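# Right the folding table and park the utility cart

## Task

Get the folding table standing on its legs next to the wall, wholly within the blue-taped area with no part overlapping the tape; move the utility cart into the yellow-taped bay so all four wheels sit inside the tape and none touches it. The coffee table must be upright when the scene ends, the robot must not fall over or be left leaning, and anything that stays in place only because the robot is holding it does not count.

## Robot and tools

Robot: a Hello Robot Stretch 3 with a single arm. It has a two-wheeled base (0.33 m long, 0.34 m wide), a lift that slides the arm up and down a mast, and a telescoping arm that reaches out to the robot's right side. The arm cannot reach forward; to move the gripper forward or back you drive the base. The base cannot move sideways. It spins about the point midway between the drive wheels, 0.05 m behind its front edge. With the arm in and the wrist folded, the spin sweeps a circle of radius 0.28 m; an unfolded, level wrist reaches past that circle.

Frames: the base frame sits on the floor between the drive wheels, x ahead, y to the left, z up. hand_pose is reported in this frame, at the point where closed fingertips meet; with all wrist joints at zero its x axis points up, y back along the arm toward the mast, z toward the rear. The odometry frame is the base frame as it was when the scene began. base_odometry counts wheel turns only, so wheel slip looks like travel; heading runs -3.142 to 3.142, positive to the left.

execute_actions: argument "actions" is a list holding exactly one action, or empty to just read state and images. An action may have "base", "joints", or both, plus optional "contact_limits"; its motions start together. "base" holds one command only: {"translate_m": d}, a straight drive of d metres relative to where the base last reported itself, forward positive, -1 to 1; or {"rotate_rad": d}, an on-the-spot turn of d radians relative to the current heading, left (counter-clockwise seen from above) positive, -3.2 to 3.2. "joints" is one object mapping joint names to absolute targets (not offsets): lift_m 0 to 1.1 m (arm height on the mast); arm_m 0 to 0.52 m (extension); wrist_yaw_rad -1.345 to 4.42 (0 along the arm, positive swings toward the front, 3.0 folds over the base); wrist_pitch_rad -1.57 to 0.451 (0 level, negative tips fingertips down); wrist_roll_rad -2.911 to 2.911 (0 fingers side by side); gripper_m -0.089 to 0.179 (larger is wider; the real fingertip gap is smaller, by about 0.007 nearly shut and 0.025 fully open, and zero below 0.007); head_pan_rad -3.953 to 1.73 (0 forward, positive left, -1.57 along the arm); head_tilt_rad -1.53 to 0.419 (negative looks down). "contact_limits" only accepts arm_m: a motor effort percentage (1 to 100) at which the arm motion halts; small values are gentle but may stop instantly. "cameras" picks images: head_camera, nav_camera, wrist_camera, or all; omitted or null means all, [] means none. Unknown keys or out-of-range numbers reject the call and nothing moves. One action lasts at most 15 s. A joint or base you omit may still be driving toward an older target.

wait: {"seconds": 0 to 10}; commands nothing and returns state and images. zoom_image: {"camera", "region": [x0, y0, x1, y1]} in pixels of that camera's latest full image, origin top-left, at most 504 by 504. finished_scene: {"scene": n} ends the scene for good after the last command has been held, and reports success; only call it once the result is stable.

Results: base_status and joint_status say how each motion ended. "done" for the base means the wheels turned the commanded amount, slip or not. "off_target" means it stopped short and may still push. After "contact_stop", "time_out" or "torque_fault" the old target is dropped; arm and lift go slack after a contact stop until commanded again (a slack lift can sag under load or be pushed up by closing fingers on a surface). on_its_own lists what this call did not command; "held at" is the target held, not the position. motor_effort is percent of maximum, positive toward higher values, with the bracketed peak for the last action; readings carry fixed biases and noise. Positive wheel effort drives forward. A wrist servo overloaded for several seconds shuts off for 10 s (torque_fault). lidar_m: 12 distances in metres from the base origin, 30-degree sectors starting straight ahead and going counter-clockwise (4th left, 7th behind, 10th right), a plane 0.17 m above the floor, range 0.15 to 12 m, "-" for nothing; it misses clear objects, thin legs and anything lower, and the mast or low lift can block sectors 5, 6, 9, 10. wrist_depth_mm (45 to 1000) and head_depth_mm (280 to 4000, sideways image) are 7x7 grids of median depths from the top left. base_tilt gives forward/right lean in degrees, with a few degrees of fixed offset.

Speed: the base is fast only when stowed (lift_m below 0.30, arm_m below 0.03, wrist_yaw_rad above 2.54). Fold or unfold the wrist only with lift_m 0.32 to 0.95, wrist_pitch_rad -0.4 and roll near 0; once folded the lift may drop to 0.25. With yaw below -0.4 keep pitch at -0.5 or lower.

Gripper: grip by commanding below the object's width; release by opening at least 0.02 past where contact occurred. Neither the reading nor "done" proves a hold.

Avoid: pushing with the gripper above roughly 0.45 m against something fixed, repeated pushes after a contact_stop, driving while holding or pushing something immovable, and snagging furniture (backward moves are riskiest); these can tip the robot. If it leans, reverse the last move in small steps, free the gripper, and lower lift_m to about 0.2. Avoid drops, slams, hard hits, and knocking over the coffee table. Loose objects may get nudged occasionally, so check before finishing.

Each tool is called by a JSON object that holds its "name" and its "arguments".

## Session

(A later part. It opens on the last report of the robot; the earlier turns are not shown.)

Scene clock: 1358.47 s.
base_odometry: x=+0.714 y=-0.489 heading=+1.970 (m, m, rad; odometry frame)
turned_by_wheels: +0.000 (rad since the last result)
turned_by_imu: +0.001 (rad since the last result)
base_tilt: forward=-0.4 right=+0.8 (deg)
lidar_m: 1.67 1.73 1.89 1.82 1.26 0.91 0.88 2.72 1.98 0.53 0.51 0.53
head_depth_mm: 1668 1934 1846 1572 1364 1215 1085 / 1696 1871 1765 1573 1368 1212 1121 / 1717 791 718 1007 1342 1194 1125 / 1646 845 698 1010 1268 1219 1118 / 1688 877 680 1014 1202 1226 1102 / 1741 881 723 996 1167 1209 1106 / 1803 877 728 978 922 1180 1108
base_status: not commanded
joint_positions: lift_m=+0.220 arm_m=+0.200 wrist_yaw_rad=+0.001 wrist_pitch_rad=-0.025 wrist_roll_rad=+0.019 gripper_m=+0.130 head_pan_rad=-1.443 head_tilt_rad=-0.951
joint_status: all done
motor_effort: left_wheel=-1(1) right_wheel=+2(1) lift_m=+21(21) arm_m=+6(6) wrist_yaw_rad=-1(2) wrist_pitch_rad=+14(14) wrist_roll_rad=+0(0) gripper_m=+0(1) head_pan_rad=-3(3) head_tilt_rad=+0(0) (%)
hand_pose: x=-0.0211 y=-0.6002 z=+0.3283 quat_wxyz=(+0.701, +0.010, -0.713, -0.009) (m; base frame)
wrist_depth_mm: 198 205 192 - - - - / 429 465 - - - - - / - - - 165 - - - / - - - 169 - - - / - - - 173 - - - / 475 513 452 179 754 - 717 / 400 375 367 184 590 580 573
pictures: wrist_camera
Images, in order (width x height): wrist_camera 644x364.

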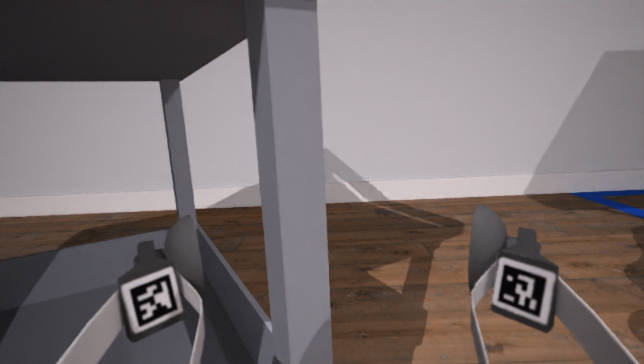

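{"name": "execute_actions", "arguments": {"actions": [{"joints":{"arm_m":0.27}}], "cameras": ["wrist_camera"]}}

{"name": "execute_actions", "arguments": {"actions": [{"joints":{"gripper_m":-0.03}}], "cameras": ["wrist_camera"]}}

{"name": "execute_actions", "arguments": {"actions": [{"joints":{"arm_m":0.12},"contact_limits":{"arm_m":45}}], "cameras": ["head_camera","wrist_camera"]}}

Scene clock: 1365.40 s.
base_odometry: x=+0.714 y=-0.489 heading=+1.970 (m, m, rad; odometry frame)
turned_by_wheels: +0.000 (rad since the last result)
turned_by_imu: +0.001 (rad since the last result)
base_tilt: forward=-0.3 right=+1.0 (deg)
lidar_m: 1.67 1.73 1.90 1.82 1.26 0.92 0.88 2.72 1.98 0.53 0.51 0.53
head_depth_mm: 1673 1956 1845 1570 1368 1211 1088 / 1684 1874 1765 1583 1397 1211 1114 / 1706 791 717 1004 1298 1218 1127 / 1648 845 699 1009 1268 1224 1113 / 1693 877 679 1010 1202 1229 1101 / 1743 883 723 992 1163 1213 1107 / 1797 875 726 977 924 1177 1112
base_status: not commanded
joint_positions: lift_m=+0.220 arm_m=+0.270 wrist_yaw_rad=+0.001 wrist_pitch_rad=-0.025 wrist_roll_rad=+0.019 gripper_m=+0.130 head_pan_rad=-1.443 head_tilt_rad=-0.951
joint_status: all done
motor_effort: left_wheel=-1(1) right_wheel=+2(2) lift_m=+21(21) arm_m=+6(7) wrist_yaw_rad=-2(1) wrist_pitch_rad=+14(14) wrist_roll_rad=+0(0) gripper_m=+0(0) head_pan_rad=-3(3) head_tilt_rad=+0(0) (%)
hand_pose: x=-0.0211 y=-0.6702 z=+0.3283 quat_wxyz=(+0.701, +0.010, -0.713, -0.009) (m; base frame)
wrist_depth_mm: 200 207 83 - - - - / - 443 86 - - - - / - - 88 - - - - / - - 92 99 - - - / - - 96 101 - - - / 445 460 98 104 747 - 739 / 400 372 191 107 602 580 569
pictures: wrist_camera
Images, in order (width x height): wrist_camera 644x364.

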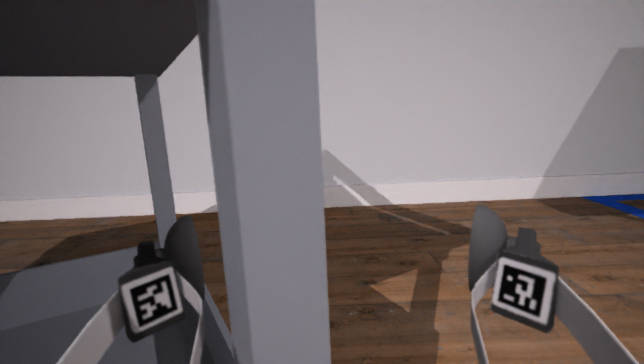

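Scene clock: 1367.57 s.
base_odometry: x=+0.714 y=-0.489 heading=+1.970 (m, m, rad; odometry frame)
turned_by_wheels: +0.000 (rad since the last result)
turned_by_imu: +0.001 (rad since the last result)
base_tilt: forward=-0.3 right=+0.9 (deg)
lidar_m: 1.66 1.73 1.89 1.82 1.26 0.92 0.88 2.73 1.98 0.53 0.51 0.53
head_depth_mm: 1674 1935 1845 1569 1368 1208 1086 / 1684 1879 1763 1572 1399 1213 1113 / 1720 791 714 1003 1321 1221 1124 / 1655 846 696 1008 1270 1225 1112 / 1689 877 686 1012 1203 1227 1101 / 1752 888 723 994 1166 1212 1103 / 1803 873 727 961 921 1178 1107
base_status: not commanded
joint_positions: lift_m=+0.220 arm_m=+0.270 wrist_yaw_rad=+0.063 wrist_pitch_rad=-0.025 wrist_roll_rad=+0.019 gripper_m=-0.028 head_pan_rad=-1.443 head_tilt_rad=-0.951
joint_status: all done
on_its_own: wrist_yaw_rad is held at +0.057, not at your +0.000, by its stall guard, which is not easing now
motor_effort: left_wheel=-1(8) right_wheel=+1(13) lift_m=+20(21) arm_m=+6(6) wrist_yaw_rad=-5(35) wrist_pitch_rad=+14(14) wrist_roll_rad=+0(0) gripper_m=-36(99) head_pan_rad=-3(3) head_tilt_rad=+0(0) (%)
hand_pose: x=-0.0054 y=-0.6697 z=+0.3283 quat_wxyz=(+0.701, +0.032, -0.713, +0.013) (m; base frame)
wrist_depth_mm: 200 206 214 85 - - - / - - - 87 - - - / - - - 90 - - - / - - - 92 - - - / - - 509 96 - - - / 444 472 - 100 106 736 737 / 397 398 354 103 572 574 570
pictures: wrist_camera
Images, in order (width x height): wrist_camera 644x364.

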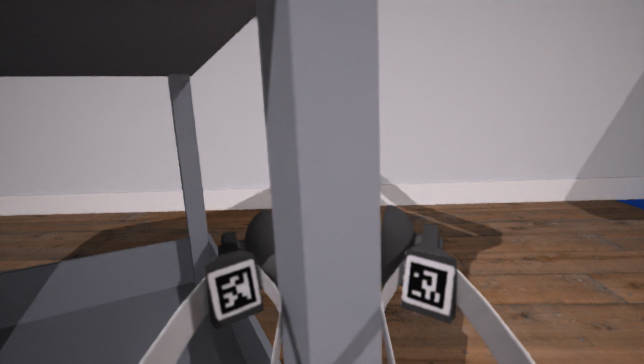

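Scene clock: 1369.93 s.
base_odometry: x=+0.714 y=-0.489 heading=+1.970 (m, m, rad; odometry frame)
turned_by_wheels: +0.000 (rad since the last result)
turned_by_imu: +0.000 (rad since the last result)
base_tilt: forward=-0.3 right=+0.9 (deg)
lidar_m: 1.67 1.73 1.89 1.82 1.26 0.91 0.88 2.72 1.97 0.45 0.45 0.49
head_depth_mm: 1672 1944 1845 1562 1367 1209 1090 / 1703 1929 637 1574 1373 1236 1105 / 1701 796 691 786 1118 1229 1121 / 1701 849 714 966 1108 1203 1111 / 1768 855 719 949 932 1208 1102 / 1786 856 724 631 918 1193 1109 / 1804 854 727 621 905 1157 1108
base_status: not commanded
joint_positions: lift_m=+0.220 arm_m=+0.121 wrist_yaw_rad=+0.060 wrist_pitch_rad=-0.024 wrist_roll_rad=+0.019 gripper_m=-0.022 head_pan_rad=-1.443 head_tilt_rad=-0.950
joint_status: all done
on_its_own: wrist_yaw_rad is held at +0.057, not at your +0.000, by its stall guard, which is not easing now; gripper_m is held at -0.023, not at your -0.030, by its stall guard, which is not easing now
motor_effort: left_wheel=+0(2) right_wheel=-1(3) lift_m=+22(22) arm_m=-8(18) wrist_yaw_rad=-2(8) wrist_pitch_rad=+13(14) wrist_roll_rad=+0(0) gripper_m=-25(36) head_pan_rad=-3(3) head_tilt_rad=+0(0) (%)
contact_limits: arm_m 45 (drawing in: default 32, maximum 52; extending or still: default 44, maximum 72)
hand_pose: x=-0.0062 y=-0.5206 z=+0.3286 quat_wxyz=(+0.701, +0.030, -0.713, +0.012) (m; base frame)
wrist_depth_mm: 197 204 213 109 - - - / 423 458 503 112 - - - / - - - 116 - - - / - - - 119 - - - / - - 561 122 - - - / 490 506 517 126 - 742 735 / 399 394 384 132 592 589 569
pictures: head_camera (sideways: a quarter turn clockwise sets it upright), wrist_camera
Images, in order (width x height): head_camera 896x504, wrist_camera 644x364.

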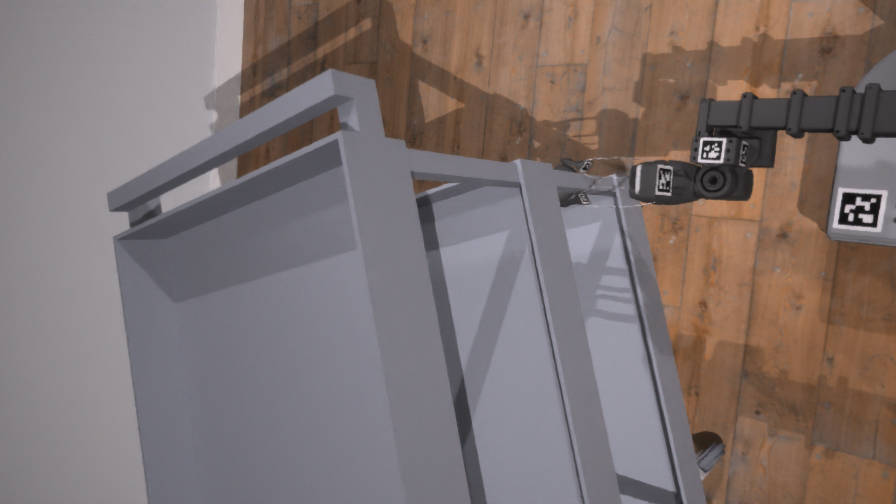

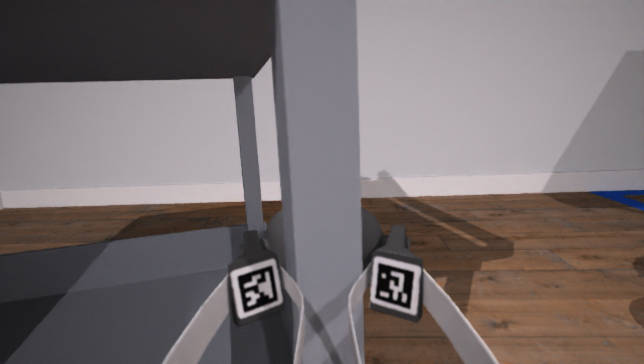

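{"name": "execute_actions", "arguments": {"actions": [{"joints":{"arm_m":0.02},"contact_limits":{"arm_m":45}}], "cameras": ["head_camera","wrist_camera"]}}

Scene clock: 1383.57 s.
base_odometry: x=+0.714 y=-0.489 heading=+1.970 (m, m, rad; odometry frame)
turned_by_wheels: +0.000 (rad since the last result)
turned_by_imu: +0.001 (rad since the last result)
base_tilt: forward=-0.3 right=+1.0 (deg)
lidar_m: 1.67 1.73 1.90 1.82 1.25 0.91 0.88 2.72 1.98 0.37 0.37 0.46
head_depth_mm: 1669 1944 1839 1565 1371 1209 1085 / 1679 1885 1729 575 1373 1215 1121 / 1712 827 695 593 889 1213 - / 1745 822 716 591 891 1162 1111 / 1761 825 720 589 897 1170 1099 / 1786 838 724 626 901 1170 1101 / 1809 835 727 629 887 1148 1106
base_status: not commanded
joint_positions: lift_m=+0.220 arm_m=+0.021 wrist_yaw_rad=+0.067 wrist_pitch_rad=-0.026 wrist_roll_rad=+0.019 gripper_m=-0.022 head_pan_rad=-1.443 head_tilt_rad=-0.950
joint_status: all done
on_its_own: wrist_yaw_rad is held at +0.057, not at your +0.000, by its stall guard, which is not easing now; gripper_m is held at -0.023, not at your -0.030, by its stall guard, which is not easing now
motor_effort: left_wheel=+1(1) right_wheel=-3(3) lift_m=+22(22) arm_m=-8(10) wrist_yaw_rad=-9(9) wrist_pitch_rad=+14(14) wrist_roll_rad=+0(0) gripper_m=-23(25) head_pan_rad=-3(3) head_tilt_rad=+0(0) (%)
contact_limits: arm_m 45 (drawing in: default 32, maximum 52; extending or still: default 44, maximum 72)
hand_pose: x=-0.0044 y=-0.4205 z=+0.3282 quat_wxyz=(+0.701, +0.033, -0.713, +0.014) (m; base frame)
wrist_depth_mm: 197 203 214 109 - - - / 426 452 510 112 - - - / - - - 116 - - - / - - - 119 - - - / - 557 565 123 - - - / 530 522 530 126 - 758 729 / 402 398 382 132 588 583 576
pictures: head_camera (sideways: a quarter turn clockwise sets it upright), wrist_camera
Images, in order (width x height): head_camera 896x504, wrist_camera 644x364.

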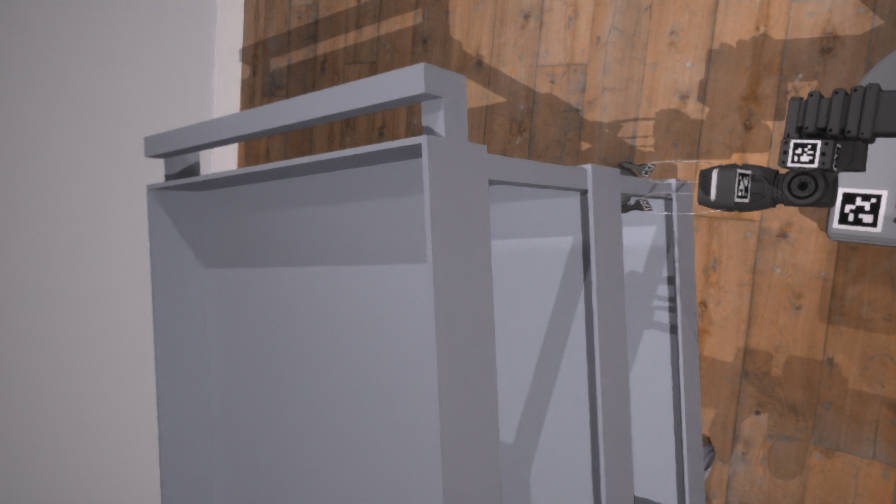

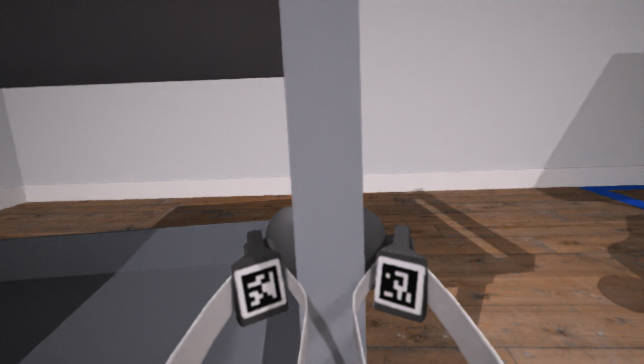

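{"name": "execute_actions", "arguments": {"actions": [{"base":{"translate_m":0.1},"joints":{"arm_m":0.0},"contact_limits":{"arm_m":45}}], "cameras": ["head_camera","nav_camera"]}}

Scene clock: 1449.90 s.
base_odometry: x=+0.675 y=-0.397 heading=+1.970 (m, m, rad; odometry frame)
turned_by_wheels: -0.001 (rad since the last result)
turned_by_imu: +0.000 (rad since the last result)
base_tilt: forward=-0.3 right=+1.0 (deg)
lidar_m: 1.57 1.62 1.89 1.81 1.40 1.02 0.98 2.73 1.97 0.35 0.36 0.48
head_depth_mm: 1673 1952 1838 1501 1368 1206 1089 / 1689 797 686 551 1369 1221 1123 / 1710 815 712 583 854 1134 - / 1736 821 716 592 876 1167 1112 / 1763 827 720 624 895 1171 1102 / 1781 831 724 626 901 1175 1101 / 1814 835 727 631 907 1179 1110
base_status: done
joint_positions: lift_m=+0.220 arm_m=+0.000 wrist_yaw_rad=+0.014 wrist_pitch_rad=-0.026 wrist_roll_rad=+0.019 gripper_m=-0.022 head_pan_rad=-1.443 head_tilt_rad=-0.950
joint_status: all done
on_its_own: wrist_yaw_rad is held at +0.057, not at your +0.000, by its stall guard, which is still easing; gripper_m is held at -0.023, not at your -0.030, by its stall guard, which is not easing now
motor_effort: left_wheel=-5(6) right_wheel=+9(18) lift_m=+22(22) arm_m=-1(9) wrist_yaw_rad=+34(54) wrist_pitch_rad=+14(14) wrist_roll_rad=+0(0) gripper_m=-24(25) head_pan_rad=-3(3) head_tilt_rad=+0(0) (%)
contact_limits: arm_m 45 (drawing in: default 32, maximum 52; extending or still: default 44, maximum 72)
hand_pose: x=-0.0179 y=-0.4006 z=+0.3282 quat_wxyz=(+0.701, +0.014, -0.713, -0.005) (m; base frame)
wrist_depth_mm: 198 204 214 108 - - - / 424 458 513 112 - - - / - - - 115 - - - / - - - 119 - - - / 570 573 574 122 - - - / 529 521 523 126 - 757 731 / 401 395 382 131 587 574 568
pictures: head_camera (sideways: a quarter turn clockwise sets it upright), nav_camera (sideways: a quarter turn counterclockwise sets it upright)
Images, in order (width x height): head_camera 896x504, nav_camera 672x504.

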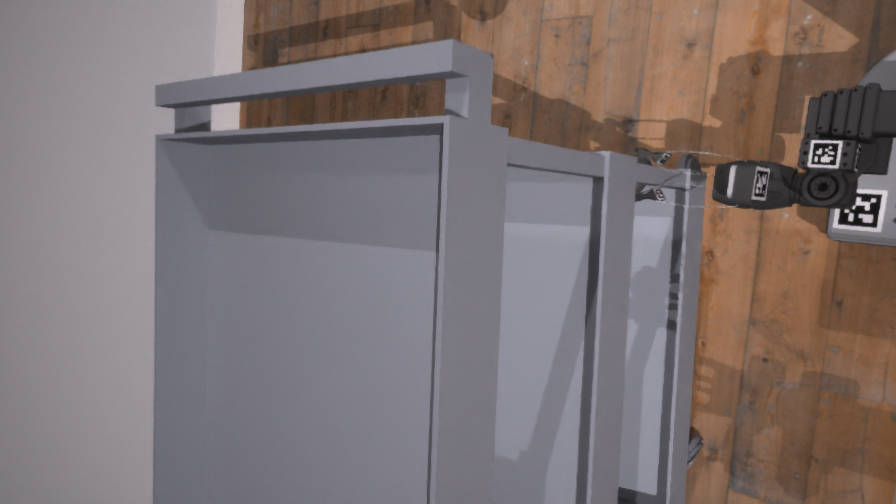

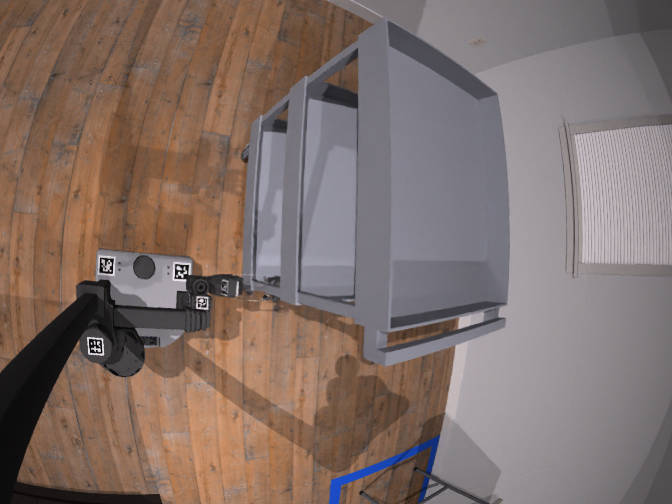

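{"name": "execute_actions", "arguments": {"actions": [{"joints":{"gripper_m":0.17,"wrist_yaw_rad":0.0}}], "cameras": ["head_camera","wrist_camera"]}}

Scene clock: 1457.67 s.
base_odometry: x=+0.675 y=-0.397 heading=+1.970 (m, m, rad; odometry frame)
turned_by_wheels: +0.000 (rad since the last result)
turned_by_imu: +0.002 (rad since the last result)
base_tilt: forward=-0.4 right=+0.9 (deg)
lidar_m: 1.57 1.62 1.89 1.81 1.40 1.02 0.98 1.79 1.98 0.35 0.36 0.47
head_depth_mm: 1671 1925 1833 1510 1362 1211 1087 / 1698 812 683 550 1371 1210 1123 / 1708 820 711 580 857 1135 - / 1736 825 714 589 874 1167 1110 / 1756 827 719 621 897 1170 1098 / 1782 832 725 627 901 1177 1107 / 1816 837 727 629 905 1179 1108
base_status: not commanded
joint_positions: lift_m=+0.220 arm_m=+0.000 wrist_yaw_rad=-0.003 wrist_pitch_rad=-0.025 wrist_roll_rad=+0.019 gripper_m=+0.170 head_pan_rad=-1.443 head_tilt_rad=-0.950
joint_status: all done
motor_effort: left_wheel=-2(1) right_wheel=+1(2) lift_m=+22(21) arm_m=-1(1) wrist_yaw_rad=+2(4) wrist_pitch_rad=+14(14) wrist_roll_rad=+0(0) gripper_m=+0(96) head_pan_rad=-3(2) head_tilt_rad=+0(0) (%)
hand_pose: x=-0.0221 y=-0.4006 z=+0.3283 quat_wxyz=(+0.701, +0.008, -0.713, -0.010) (m; base frame)
wrist_depth_mm: 196 203 214 106 - - - / 420 451 509 109 - - - / - - - 113 - - - / - - - 116 - - - / - - 573 120 - - - / 525 515 501 125 763 742 - / - 380 388 128 593 584 556
pictures: head_camera (sideways: a quarter turn clockwise sets it upright), wrist_camera
Images, in order (width x height): head_camera 896x504, wrist_camera 644x364.

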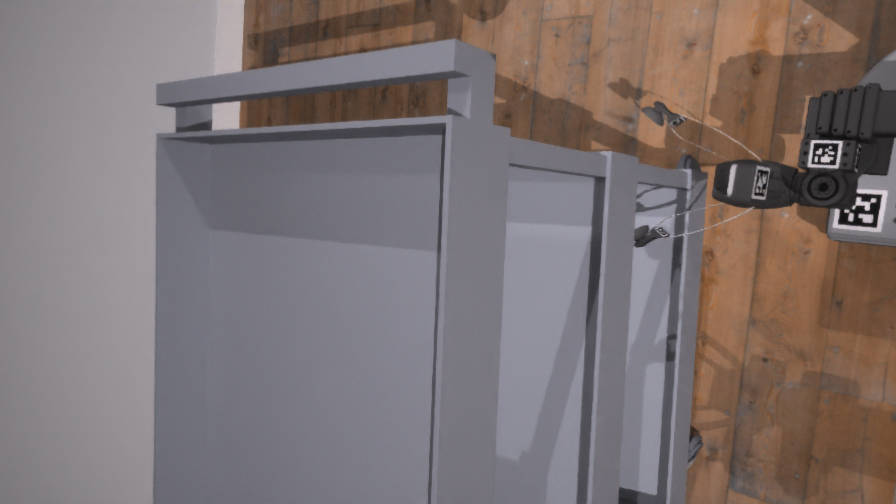

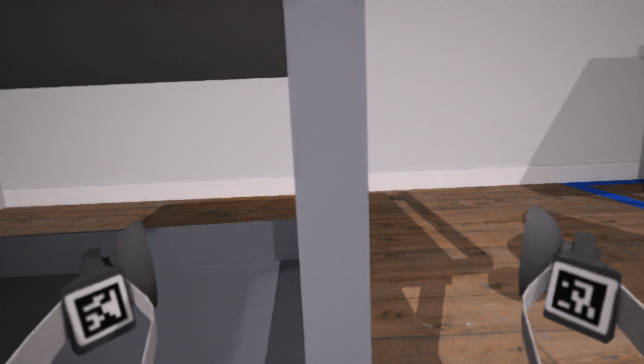

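{"name": "execute_actions", "arguments": {"actions": [{"joints":{"lift_m":0.33,"wrist_pitch_rad":-0.3}}], "cameras": []}}

{"name": "execute_actions", "arguments": {"actions": [{"joints":{"lift_m":0.39,"wrist_pitch_rad":-0.85}}], "cameras": ["head_camera","wrist_camera"]}}

Scene clock: 1506.50 s.
base_odometry: x=+0.675 y=-0.397 heading=+1.970 (m, m, rad; odometry frame)
turned_by_wheels: +0.000 (rad since the last result)
turned_by_imu: +0.001 (rad since the last result)
base_tilt: forward=-0.4 right=+0.9 (deg)
lidar_m: 1.57 1.63 1.90 1.82 1.40 1.02 0.98 1.79 1.97 0.35 0.36 0.47
head_depth_mm: 1674 1943 1849 1508 1368 1210 1087 / 1683 813 683 551 1372 1215 - / 1717 819 712 579 855 1156 - / 1740 826 717 589 876 1165 1110 / 1768 826 719 624 894 1174 1100 / 1782 830 724 627 897 1174 1107 / 1813 837 729 630 904 1181 1111
base_status: not commanded
joint_positions: lift_m=+0.330 arm_m=+0.000 wrist_yaw_rad=-0.003 wrist_pitch_rad=-0.314 wrist_roll_rad=+0.019 gripper_m=+0.170 head_pan_rad=-1.443 head_tilt_rad=-0.950
joint_status: all done
motor_effort: left_wheel=-1(1) right_wheel=+1(1) lift_m=+28(31) arm_m=-1(1) wrist_yaw_rad=+2(2) wrist_pitch_rad=+8(14) wrist_roll_rad=+0(0) gripper_m=+0(0) head_pan_rad=-2(3) head_tilt_rad=+0(0) (%)
hand_pose: x=-0.0221 y=-0.3813 z=+0.3664 quat_wxyz=(+0.692, +0.109, -0.705, -0.113) (m; base frame)
wrist_depth_mm: 89 90 91 93 - - - / 95 96 97 99 - - - / - - - 114 - - - / - 600 620 123 942 944 930 / 566 571 545 135 753 726 735 / 464 451 446 148 621 619 - / - 376 376 167 525 524 501
pictures: none
No camera images: the call's "cameras" was empty. Leave "cameras" out to get every camera's image.

Scene clock: 1507.87 s.
base_odometry: x=+0.675 y=-0.397 heading=+1.970 (m, m, rad; odometry frame)
turned_by_wheels: +0.000 (rad since the last result)
turned_by_imu: +0.000 (rad since the last result)
base_tilt: forward=-0.4 right=+0.9 (deg)
lidar_m: 1.56 1.63 1.89 1.81 1.40 1.02 0.98 1.79 1.98 0.35 0.36 0.47
head_depth_mm: 1685 1941 1844 1499 1369 1209 1088 / 1687 812 683 550 1377 1212 - / 1714 823 711 580 857 1156 - / 1730 826 715 588 874 1136 1113 / 1759 826 720 623 894 1169 1104 / 1783 831 726 627 900 1175 1103 / 1812 837 729 630 906 1181 1109
base_status: not commanded
joint_positions: lift_m=+0.390 arm_m=+0.000 wrist_yaw_rad=-0.002 wrist_pitch_rad=-0.856 wrist_roll_rad=+0.019 gripper_m=+0.170 head_pan_rad=-1.443 head_tilt_rad=-0.950
joint_status: all done
motor_effort: left_wheel=-1(1) right_wheel=+1(1) lift_m=+28(29) arm_m=-1(1) wrist_yaw_rad=+2(1) wrist_pitch_rad=+3(6) wrist_roll_rad=+0(0) gripper_m=+0(0) head_pan_rad=-3(3) head_tilt_rad=-1(0) (%)
hand_pose: x=-0.0220 y=-0.2948 z=+0.3192 quat_wxyz=(+0.637, +0.290, -0.649, -0.297) (m; base frame)
wrist_depth_mm: 544 540 532 137 730 716 704 / 486 482 471 166 652 644 629 / 434 433 423 203 584 578 576 / 395 391 384 369 538 530 529 / 366 362 313 313 495 495 491 / 336 464 466 470 463 451 - / 454 439 445 435 428 425 419
pictures: head_camera (sideways: a quarter turn clockwise sets it upright), wrist_camera
Images, in order (width x height): head_camera 896x504, wrist_camera 644x364.

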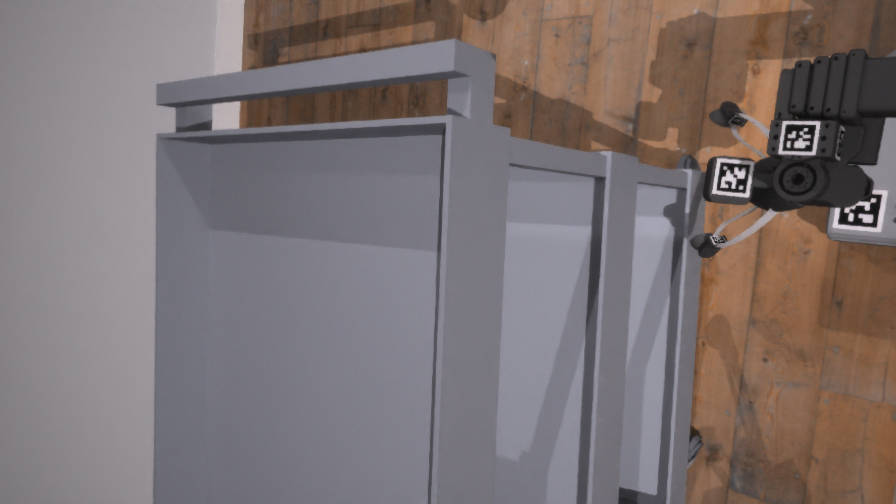

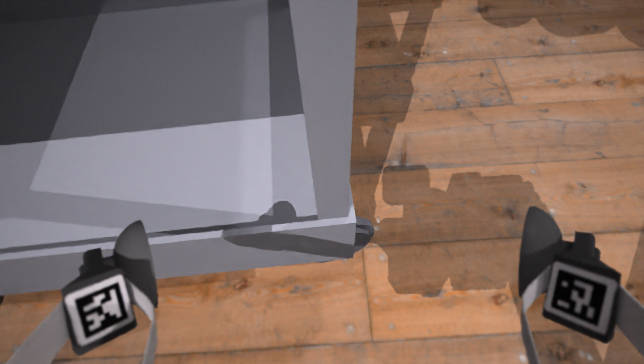

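{"name": "execute_actions", "arguments": {"actions": [{"joints":{"gripper_m":0.02,"wrist_yaw_rad":1.5}}], "cameras": ["nav_camera"]}}

{"name": "execute_actions", "arguments": {"actions": [{"joints":{"wrist_pitch_rad":-0.4,"wrist_yaw_rad":3.0,"head_pan_rad":-0.6,"head_tilt_rad":-0.8}}], "cameras": ["nav_camera"]}}

Scene clock: 1519.03 s.
base_odometry: x=+0.675 y=-0.397 heading=+1.970 (m, m, rad; odometry frame)
turned_by_wheels: +0.000 (rad since the last result)
turned_by_imu: +0.001 (rad since the last result)
base_tilt: forward=-0.4 right=+0.9 (deg)
lidar_m: 1.57 1.63 1.89 1.81 1.40 1.02 0.98 1.78 1.98 0.35 0.36 0.47
head_depth_mm: 1667 1936 1837 1506 1365 1210 1087 / 1699 813 683 551 1372 1211 - / 1709 820 710 580 853 1161 - / 1735 828 717 588 874 1164 1079 / 1764 827 720 624 898 1170 1088 / 1790 832 725 627 898 1171 1102 / 1822 836 729 630 905 1182 1111
base_status: not commanded
joint_positions: lift_m=+0.390 arm_m=+0.000 wrist_yaw_rad=+1.497 wrist_pitch_rad=-0.856 wrist_roll_rad=+0.019 gripper_m=+0.020 head_pan_rad=-1.443 head_tilt_rad=-0.950
joint_status: all done
motor_effort: left_wheel=-1(1) right_wheel=+2(1) lift_m=+28(28) arm_m=-1(1) wrist_yaw_rad=+2(3) wrist_pitch_rad=+4(3) wrist_roll_rad=+0(0) gripper_m=+0(94) head_pan_rad=-3(3) head_tilt_rad=+0(0) (%)
hand_pose: x=+0.1279 y=-0.1563 z=+0.3192 quat_wxyz=(+0.669, +0.655, -0.277, +0.216) (m; base frame)
wrist_depth_mm: 775 759 765 751 511 492 485 / 699 700 678 652 630 438 437 / 624 623 617 599 582 386 399 / 578 568 547 548 547 342 362 / 520 518 511 512 498 351 332 / 474 482 479 466 - 445 285 / 446 442 436 435 426 423 264
pictures: nav_camera (sideways: a quarter turn counterclockwise sets it upright)
Images, in order (width x height): nav_camera 672x504.

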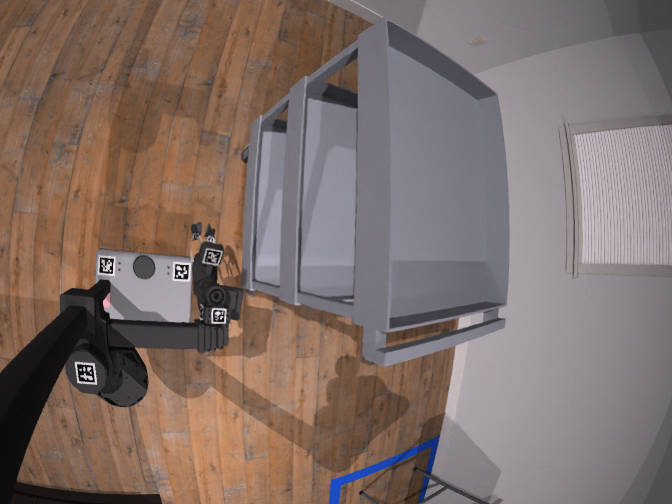

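Scene clock: 1520.80 s.
base_odometry: x=+0.675 y=-0.397 heading=+1.970 (m, m, rad; odometry frame)
turned_by_wheels: +0.000 (rad since the last result)
turned_by_imu: +0.000 (rad since the last result)
base_tilt: forward=-0.3 right=+0.8 (deg)
lidar_m: 1.56 1.62 1.89 1.81 1.40 1.02 0.98 1.79 1.98 0.35 0.36 0.48
head_depth_mm: 1990 2183 863 687 556 813 956 / 1866 2173 838 690 907 847 1053 / 1745 1988 815 687 956 1141 1128 / 1628 1840 1990 882 1143 1266 1133 / 1512 1705 1960 1831 1524 1296 1135 / 1428 1595 1795 1834 1525 1305 1141 / 1349 1487 1686 1805 1538 1314 1147
base_status: not commanded
joint_positions: lift_m=+0.390 arm_m=+0.000 wrist_yaw_rad=+2.997 wrist_pitch_rad=-0.424 wrist_roll_rad=+0.019 gripper_m=+0.020 head_pan_rad=-0.607 head_tilt_rad=-0.804
joint_status: all done
motor_effort: left_wheel=-1(1) right_wheel=+1(1) lift_m=+28(28) arm_m=-1(1) wrist_yaw_rad=+2(2) wrist_pitch_rad=+13(13) wrist_roll_rad=+0(0) gripper_m=+0(0) head_pan_rad=+3(33) head_tilt_rad=+1(11) (%)
hand_pose: x=+0.0110 y=+0.0763 z=+0.4012 quat_wxyz=(+0.199, +0.706, +0.097, +0.672) (m; base frame)
wrist_depth_mm: - - - - - - - / - - - - - - - / - - - - - - - / - 918 929 901 891 870 824 / 781 781 786 764 756 717 706 / 672 647 - 628 - 612 612 / 578 566 - 545 536 528 528
pictures: nav_camera (sideways: a quarter turn counterclockwise sets it upright)
Images, in order (width x height): nav_camera 672x504.

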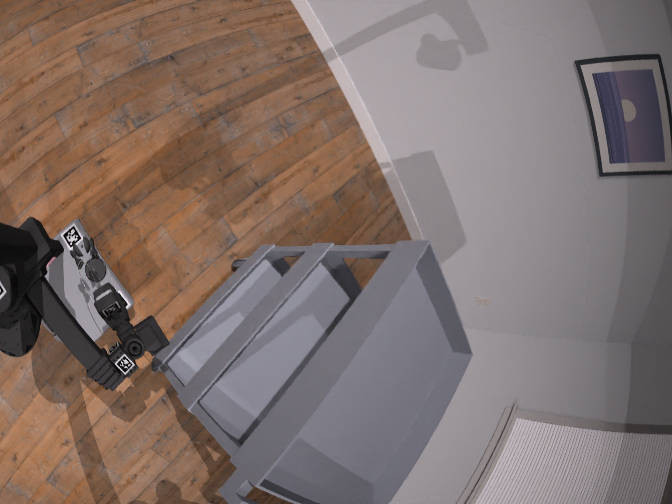

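{"name": "execute_actions", "arguments": {"actions": [{"joints":{"lift_m":0.27,"head_pan_rad":-1.57,"head_tilt_rad":-0.9}}], "cameras": []}}

{"name": "execute_actions", "arguments": {"actions": [{"base":{"translate_m":0.95}}], "cameras": ["head_camera","nav_camera"]}}

Scene clock: 1537.30 s.
base_odometry: x=+0.675 y=-0.397 heading=+1.970 (m, m, rad; odometry frame)
turned_by_wheels: +0.000 (rad since the last result)
turned_by_imu: +0.001 (rad since the last result)
base_tilt: forward=-0.3 right=+0.9 (deg)
lidar_m: 1.56 1.62 1.89 1.81 1.40 1.01 0.98 1.79 1.98 0.35 0.36 0.47
head_depth_mm: 1673 1929 1986 1653 1415 1237 1099 / 1677 1937 2001 587 1395 1239 1119 / 1689 1855 735 639 735 1201 1132 / 1679 1825 774 641 869 1083 1128 / 1691 1820 781 644 874 1065 1114 / 1684 1872 785 647 877 1050 1119 / 1689 1870 789 651 863 1038 1122
base_status: not commanded
joint_positions: lift_m=+0.270 arm_m=+0.000 wrist_yaw_rad=+2.997 wrist_pitch_rad=-0.423 wrist_roll_rad=+0.019 gripper_m=+0.020 head_pan_rad=-1.563 head_tilt_rad=-0.888
joint_status: all done
motor_effort: left_wheel=+0(1) right_wheel=+1(1) lift_m=+21(22) arm_m=-1(1) wrist_yaw_rad=+2(2) wrist_pitch_rad=+12(13) wrist_roll_rad=+0(0) gripper_m=+0(1) head_pan_rad=-3(34) head_tilt_rad=-4(11) (%)
hand_pose: x=+0.0109 y=+0.0765 z=+0.2818 quat_wxyz=(+0.199, +0.706, +0.096, +0.672) (m; base frame)
wrist_depth_mm: - - - - - - - / - - - - - - - / - - 913 882 853 831 813 / 766 729 716 718 679 662 650 / 613 607 614 593 581 557 549 / 520 515 - - - 475 464 / 458 - - - 418 416 407
pictures: none
No camera images: the call's "cameras" was empty. Leave "cameras" out to get every camera's image.

Scene clock: 1542.23 s.
base_odometry: x=+0.306 y=+0.479 heading=+1.970 (m, m, rad; odometry frame)
turned_by_wheels: +0.000 (rad since the last result)
turned_by_imu: +0.000 (rad since the last result)
base_tilt: forward=-0.3 right=+1.0 (deg)
lidar_m: 0.62 0.65 0.88 1.82 1.89 2.00 1.92 0.50 0.54 1.90 0.89 0.65
head_depth_mm: 1684 1945 1993 1619 1296 1209 1101 / 1668 1935 2012 1664 1422 1240 1124 / 1677 1931 2010 1669 1430 1244 1136 / 1665 1931 2022 1684 1429 1251 1127 / 1677 1937 2033 1688 1436 1257 1113 / 1675 1944 2036 1702 1443 1258 1119 / 1615 1696 1681 1611 1444 1266 1120
base_status: done
joint_positions: lift_m=+0.270 arm_m=+0.000 wrist_yaw_rad=+2.998 wrist_pitch_rad=-0.422 wrist_roll_rad=+0.019 gripper_m=+0.020 head_pan_rad=-1.563 head_tilt_rad=-0.889
joint_status: not commanded
motor_effort: left_wheel=-1(5) right_wheel=+1(6) lift_m=+21(21) arm_m=+0(2) wrist_yaw_rad=+1(2) wrist_pitch_rad=+12(12) wrist_roll_rad=+0(0) gripper_m=+0(0) head_pan_rad=-3(3) head_tilt_rad=-4(4) (%)
hand_pose: x=+0.0107 y=+0.0765 z=+0.2818 quat_wxyz=(+0.199, +0.706, +0.097, +0.673) (m; base frame)
wrist_depth_mm: - - - - - 883 642 / - - - - - 890 656 / - - 924 884 862 816 670 / 755 727 713 702 690 669 626 / 606 605 602 589 578 550 548 / 517 507 - - - 470 464 / 458 - - - 419 419 405
pictures: head_camera (sideways: a quarter turn clockwise sets it upright), nav_camera (sideways: a quarter turn counterclockwise sets it upright)
Images, in order (width x height): head_camera 896x504, nav_camera 672x504.

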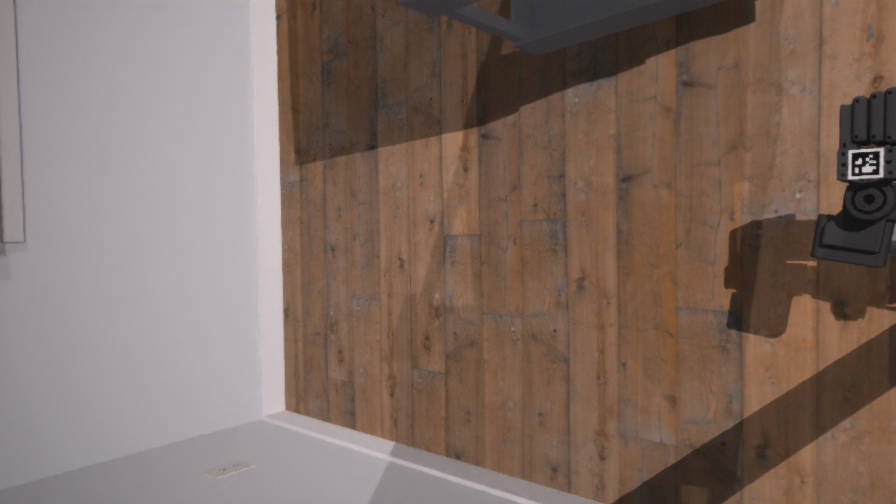

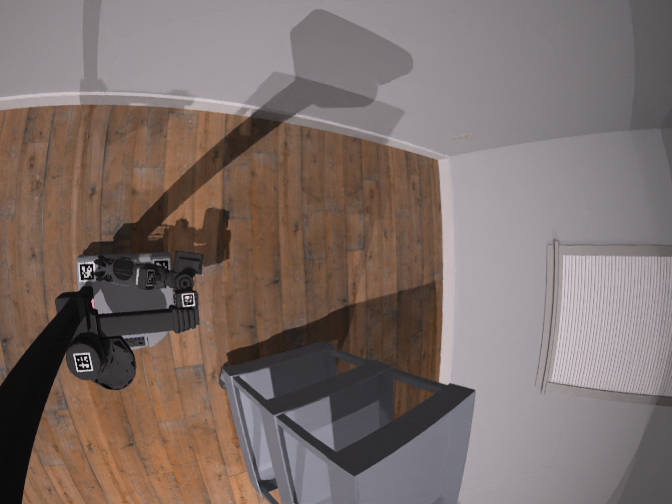

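{"name": "execute_actions", "arguments": {"actions": [{"base":{"rotate_rad":-1.6},"joints":{"head_pan_rad":-1.2,"head_tilt_rad":-0.9}}], "cameras": []}}

{"name": "execute_actions", "arguments": {"actions": [{"base":{"translate_m":0.5}}], "cameras": ["head_camera","nav_camera"]}}

Scene clock: 1553.53 s.
base_odometry: x=+0.306 y=+0.479 heading=+0.370 (m, m, rad; odometry frame)
turned_by_wheels: -1.600 (rad since the last result)
turned_by_imu: -1.571 (rad since the last result)
base_tilt: forward=-0.4 right=+0.9 (deg)
lidar_m: 1.90 0.91 0.65 0.62 0.64 0.86 1.81 1.89 2.01 1.92 0.50 0.53
head_depth_mm: 3304 2505 1989 1658 1413 1233 1097 / 3341 2523 2007 1662 1416 1244 1106 / 3383 2548 2008 1670 1424 1243 1140 / 3352 1009 1242 1464 1403 1246 1110 / 3318 983 832 1068 1196 1231 1114 / 2979 991 783 699 955 1234 1118 / 2491 1000 787 1005 1139 1262 1124
base_status: done
joint_positions: lift_m=+0.270 arm_m=+0.000 wrist_yaw_rad=+2.998 wrist_pitch_rad=-0.422 wrist_roll_rad=+0.019 gripper_m=+0.020 head_pan_rad=-1.207 head_tilt_rad=-0.889
joint_status: all done
motor_effort: left_wheel=+3(8) right_wheel=-1(4) lift_m=+22(21) arm_m=-1(1) wrist_yaw_rad=+1(1) wrist_pitch_rad=+12(12) wrist_roll_rad=+0(0) gripper_m=+0(0) head_pan_rad=+3(22) head_tilt_rad=-4(3) (%)
hand_pose: x=+0.0107 y=+0.0765 z=+0.2819 quat_wxyz=(+0.199, +0.706, +0.097, +0.673) (m; base frame)
wrist_depth_mm: 542 - 590 621 645 681 706 / 586 - 632 673 691 737 775 / 626 - 677 716 743 794 803 / 665 686 718 701 687 673 649 / 609 604 599 598 582 559 544 / 512 504 - - - 470 464 / 458 - - - 421 411 408
pictures: none
No camera images: the call's "cameras" was empty. Leave "cameras" out to get every camera's image.

Scene clock: 1556.77 s.
base_odometry: x=+0.772 y=+0.660 heading=+0.370 (m, m, rad; odometry frame)
turned_by_wheels: +0.000 (rad since the last result)
turned_by_imu: +0.000 (rad since the last result)
base_tilt: forward=-0.3 right=+1.0 (deg)
lidar_m: 1.41 0.93 0.67 0.64 0.66 0.88 2.28 2.39 0.38 0.36 0.37 1.47
head_depth_mm: 3282 903 759 632 839 826 1082 / 3342 920 765 633 860 984 1101 / 3437 939 770 638 883 1081 1141 / 3208 2460 773 641 889 1125 1112 / 2717 2566 1929 618 869 1214 1112 / 2288 2412 2061 1658 1438 1259 1116 / 1968 2098 2045 1697 1456 1260 1123
base_status: done
joint_positions: lift_m=+0.270 arm_m=+0.000 wrist_yaw_rad=+2.998 wrist_pitch_rad=-0.422 wrist_roll_rad=+0.019 gripper_m=+0.020 head_pan_rad=-1.207 head_tilt_rad=-0.889
joint_status: not commanded
motor_effort: left_wheel=+2(8) right_wheel=-2(4) lift_m=+21(21) arm_m=-1(2) wrist_yaw_rad=+1(2) wrist_pitch_rad=+12(12) wrist_roll_rad=+0(0) gripper_m=+0(0) head_pan_rad=+3(3) head_tilt_rad=-4(4) (%)
hand_pose: x=+0.0107 y=+0.0765 z=+0.2819 quat_wxyz=(+0.199, +0.706, +0.097, +0.673) (m; base frame)
wrist_depth_mm: 551 - 607 623 655 692 728 / 591 - 647 683 702 743 783 / 637 - 713 737 754 807 796 / 683 683 725 700 689 667 659 / 614 605 606 588 578 556 544 / 513 508 - - - 475 470 / 458 - - - 422 417 409
pictures: head_camera (sideways: a quarter turn clockwise sets it upright), nav_camera (sideways: a quarter turn counterclockwise sets it upright)
Images, in order (width x height): head_camera 896x504, nav_camera 672x504.

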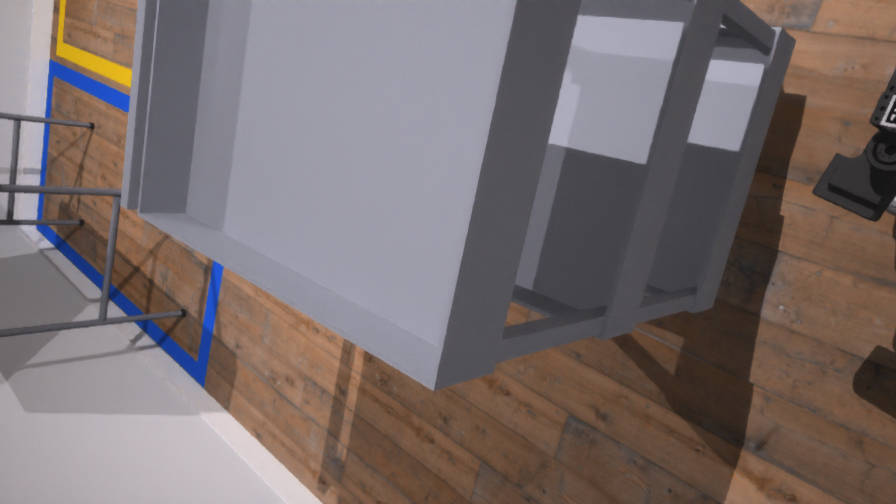

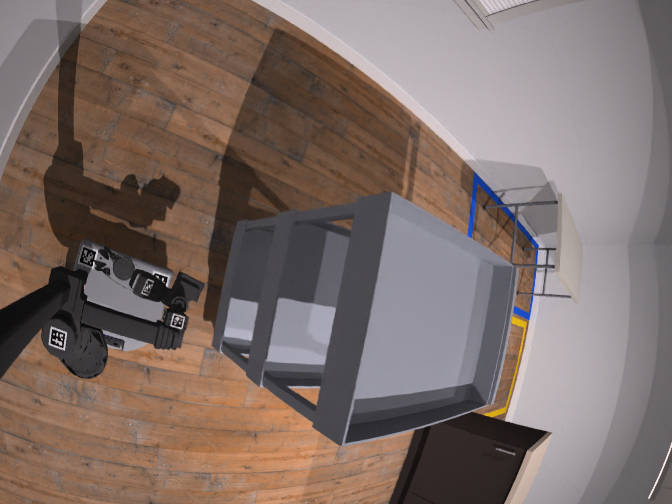

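{"name": "execute_actions", "arguments": {"actions": [{"joints":{"head_pan_rad":-1.57,"head_tilt_rad":-1.2}}], "cameras": ["head_camera"]}}

Scene clock: 1566.50 s.
base_odometry: x=+0.772 y=+0.660 heading=+0.370 (m, m, rad; odometry frame)
turned_by_wheels: +0.000 (rad since the last result)
turned_by_imu: +0.001 (rad since the last result)
base_tilt: forward=-0.4 right=+1.0 (deg)
lidar_m: 1.40 0.93 0.66 0.64 0.66 0.88 2.29 2.40 0.39 0.36 0.37 1.46
head_depth_mm: 1827 600 1431 1365 1253 1162 - / 672 622 576 987 1257 - - / 699 626 567 896 1259 - - / 704 629 584 889 1268 1171 1079 / 707 632 577 896 1246 1175 1098 / 712 636 570 898 1261 1179 1099 / 716 638 585 1361 1282 1187 1101
base_status: not commanded
joint_positions: lift_m=+0.270 arm_m=+0.000 wrist_yaw_rad=+2.998 wrist_pitch_rad=-0.422 wrist_roll_rad=+0.019 gripper_m=+0.020 head_pan_rad=-1.563 head_tilt_rad=-1.185
joint_status: all done
motor_effort: left_wheel=+2(2) right_wheel=-1(2) lift_m=+21(21) arm_m=-1(1) wrist_yaw_rad=+1(1) wrist_pitch_rad=+12(12) wrist_roll_rad=+0(0) gripper_m=-1(1) head_pan_rad=-3(21) head_tilt_rad=-5(21) (%)
hand_pose: x=+0.0107 y=+0.0765 z=+0.2819 quat_wxyz=(+0.199, +0.706, +0.097, +0.673) (m; base frame)
wrist_depth_mm: 556 - 599 612 649 684 719 / 601 - 640 665 710 734 786 / 639 - 707 730 757 797 792 / 677 696 724 703 687 654 656 / 613 603 609 609 585 556 542 / 511 512 - - - 472 471 / 457 - - - 416 413 408
pictures: head_camera (sideways: a quarter turn clockwise sets it upright)
Images, in order (width x height): head_camera 896x504.

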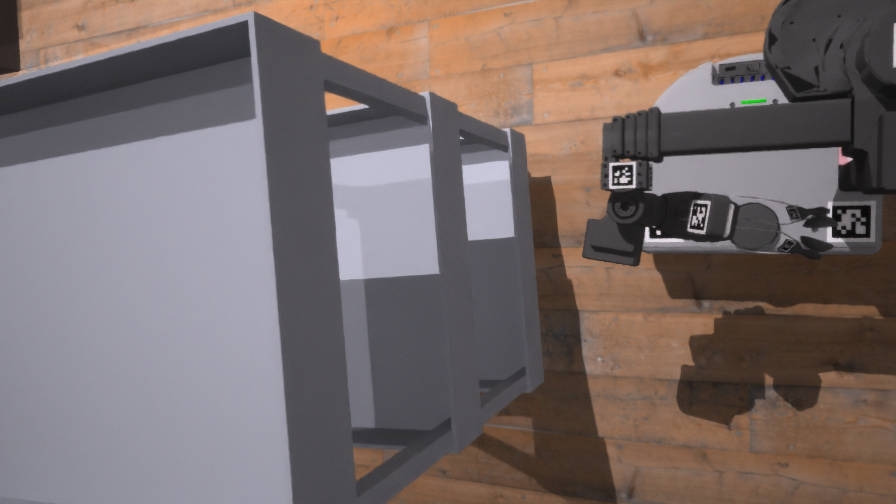

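{"name": "execute_actions", "arguments": {"actions": [{"base":{"translate_m":0.09}}], "cameras": []}}

{"name": "execute_actions", "arguments": {"actions": [{"base":{"rotate_rad":-1.66},"joints":{"head_pan_rad":0.0,"head_tilt_rad":-1.0}}], "cameras": ["head_camera","nav_camera"]}}

Scene clock: 1611.43 s.
base_odometry: x=+0.856 y=+0.692 heading=+0.370 (m, m, rad; odometry frame)
turned_by_wheels: +0.000 (rad since the last result)
turned_by_imu: +0.001 (rad since the last result)
base_tilt: forward=-0.5 right=+1.0 (deg)
lidar_m: 1.31 0.93 0.67 0.64 0.66 0.89 2.30 2.49 0.38 0.35 0.36 1.37
head_depth_mm: 680 619 572 1307 1251 1162 - / 695 622 564 894 1256 - - / 699 626 589 886 1259 - - / 704 629 574 891 1264 1173 1083 / 708 632 565 895 1259 1172 1093 / 711 635 591 1356 1274 1180 1101 / 1860 1626 1475 1395 1283 1181 1104
base_status: done
joint_positions: lift_m=+0.270 arm_m=+0.000 wrist_yaw_rad=+2.998 wrist_pitch_rad=-0.422 wrist_roll_rad=+0.019 gripper_m=+0.020 head_pan_rad=-1.564 head_tilt_rad=-1.185
joint_status: not commanded
motor_effort: left_wheel=+3(8) right_wheel=-1(3) lift_m=+21(21) arm_m=-1(1) wrist_yaw_rad=+1(1) wrist_pitch_rad=+12(12) wrist_roll_rad=+0(0) gripper_m=-1(0) head_pan_rad=-2(3) head_tilt_rad=-5(6) (%)
hand_pose: x=+0.0107 y=+0.0765 z=+0.2819 quat_wxyz=(+0.199, +0.706, +0.097, +0.673) (m; base frame)
wrist_depth_mm: 547 - 609 631 666 693 719 / 597 - 641 678 711 750 776 / 646 - 717 721 768 796 806 / 687 693 710 710 684 682 652 / 619 598 610 599 579 558 545 / 521 515 - - - 473 468 / 457 - - - 419 416 408
pictures: none
No camera images: the call's "cameras" was empty. Leave "cameras" out to get every camera's image.

Scene clock: 1613.73 s.
base_odometry: x=+0.856 y=+0.692 heading=-1.289 (m, m, rad; odometry frame)
turned_by_wheels: -1.660 (rad since the last result)
turned_by_imu: -1.630 (rad since the last result)
base_tilt: forward=-0.4 right=+1.0 (deg)
lidar_m: 0.35 0.36 1.41 1.32 1.02 0.69 0.64 0.65 0.83 1.80 2.46 0.39
head_depth_mm: 1825 2049 636 653 1315 1192 1084 / 1865 751 666 592 890 1196 1083 / 893 796 671 615 895 1182 1095 / 896 802 675 585 883 1170 1094 / 894 806 678 583 872 1174 1097 / 892 814 681 600 859 1214 1096 / 2411 794 656 562 1349 1221 1103
base_status: done
joint_positions: lift_m=+0.270 arm_m=+0.000 wrist_yaw_rad=+2.998 wrist_pitch_rad=-0.422 wrist_roll_rad=+0.019 gripper_m=+0.020 head_pan_rad=-0.007 head_tilt_rad=-1.001
joint_status: all done
motor_effort: left_wheel=+3(9) right_wheel=-2(4) lift_m=+21(21) arm_m=-1(2) wrist_yaw_rad=+1(1) wrist_pitch_rad=+12(12) wrist_roll_rad=+0(0) gripper_m=-1(1) head_pan_rad=+3(34) head_tilt_rad=+0(14) (%)
hand_pose: x=+0.0107 y=+0.0765 z=+0.2819 quat_wxyz=(+0.199, +0.706, +0.097, +0.673) (m; base frame)
wrist_depth_mm: - - - - - - - / - - - - - - - / - - 922 896 855 855 813 / 757 714 711 685 681 678 370 / 619 601 604 603 587 546 514 / 517 508 - - - 475 440 / 455 - - - 417 416 405
pictures: head_camera (sideways: a quarter turn clockwise sets it upright), nav_camera (sideways: a quarter turn counterclockwise sets it upright)
Images, in order (width x height): head_camera 896x504, nav_camera 672x504.

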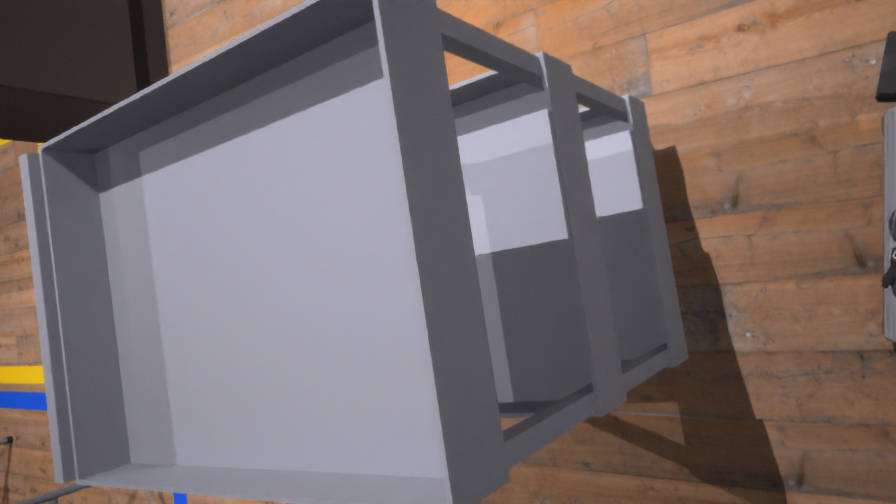

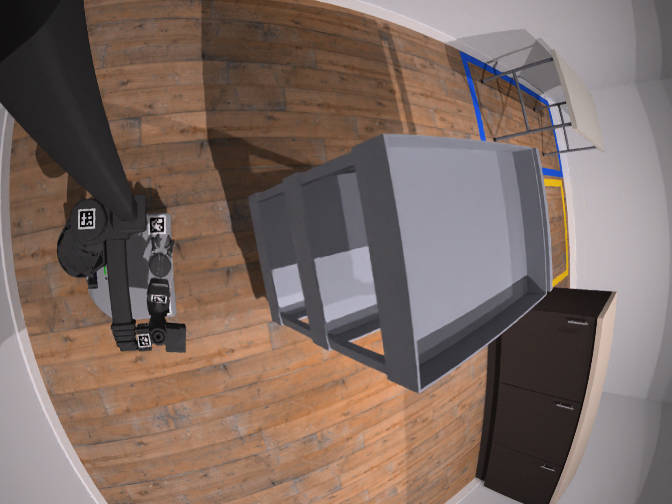

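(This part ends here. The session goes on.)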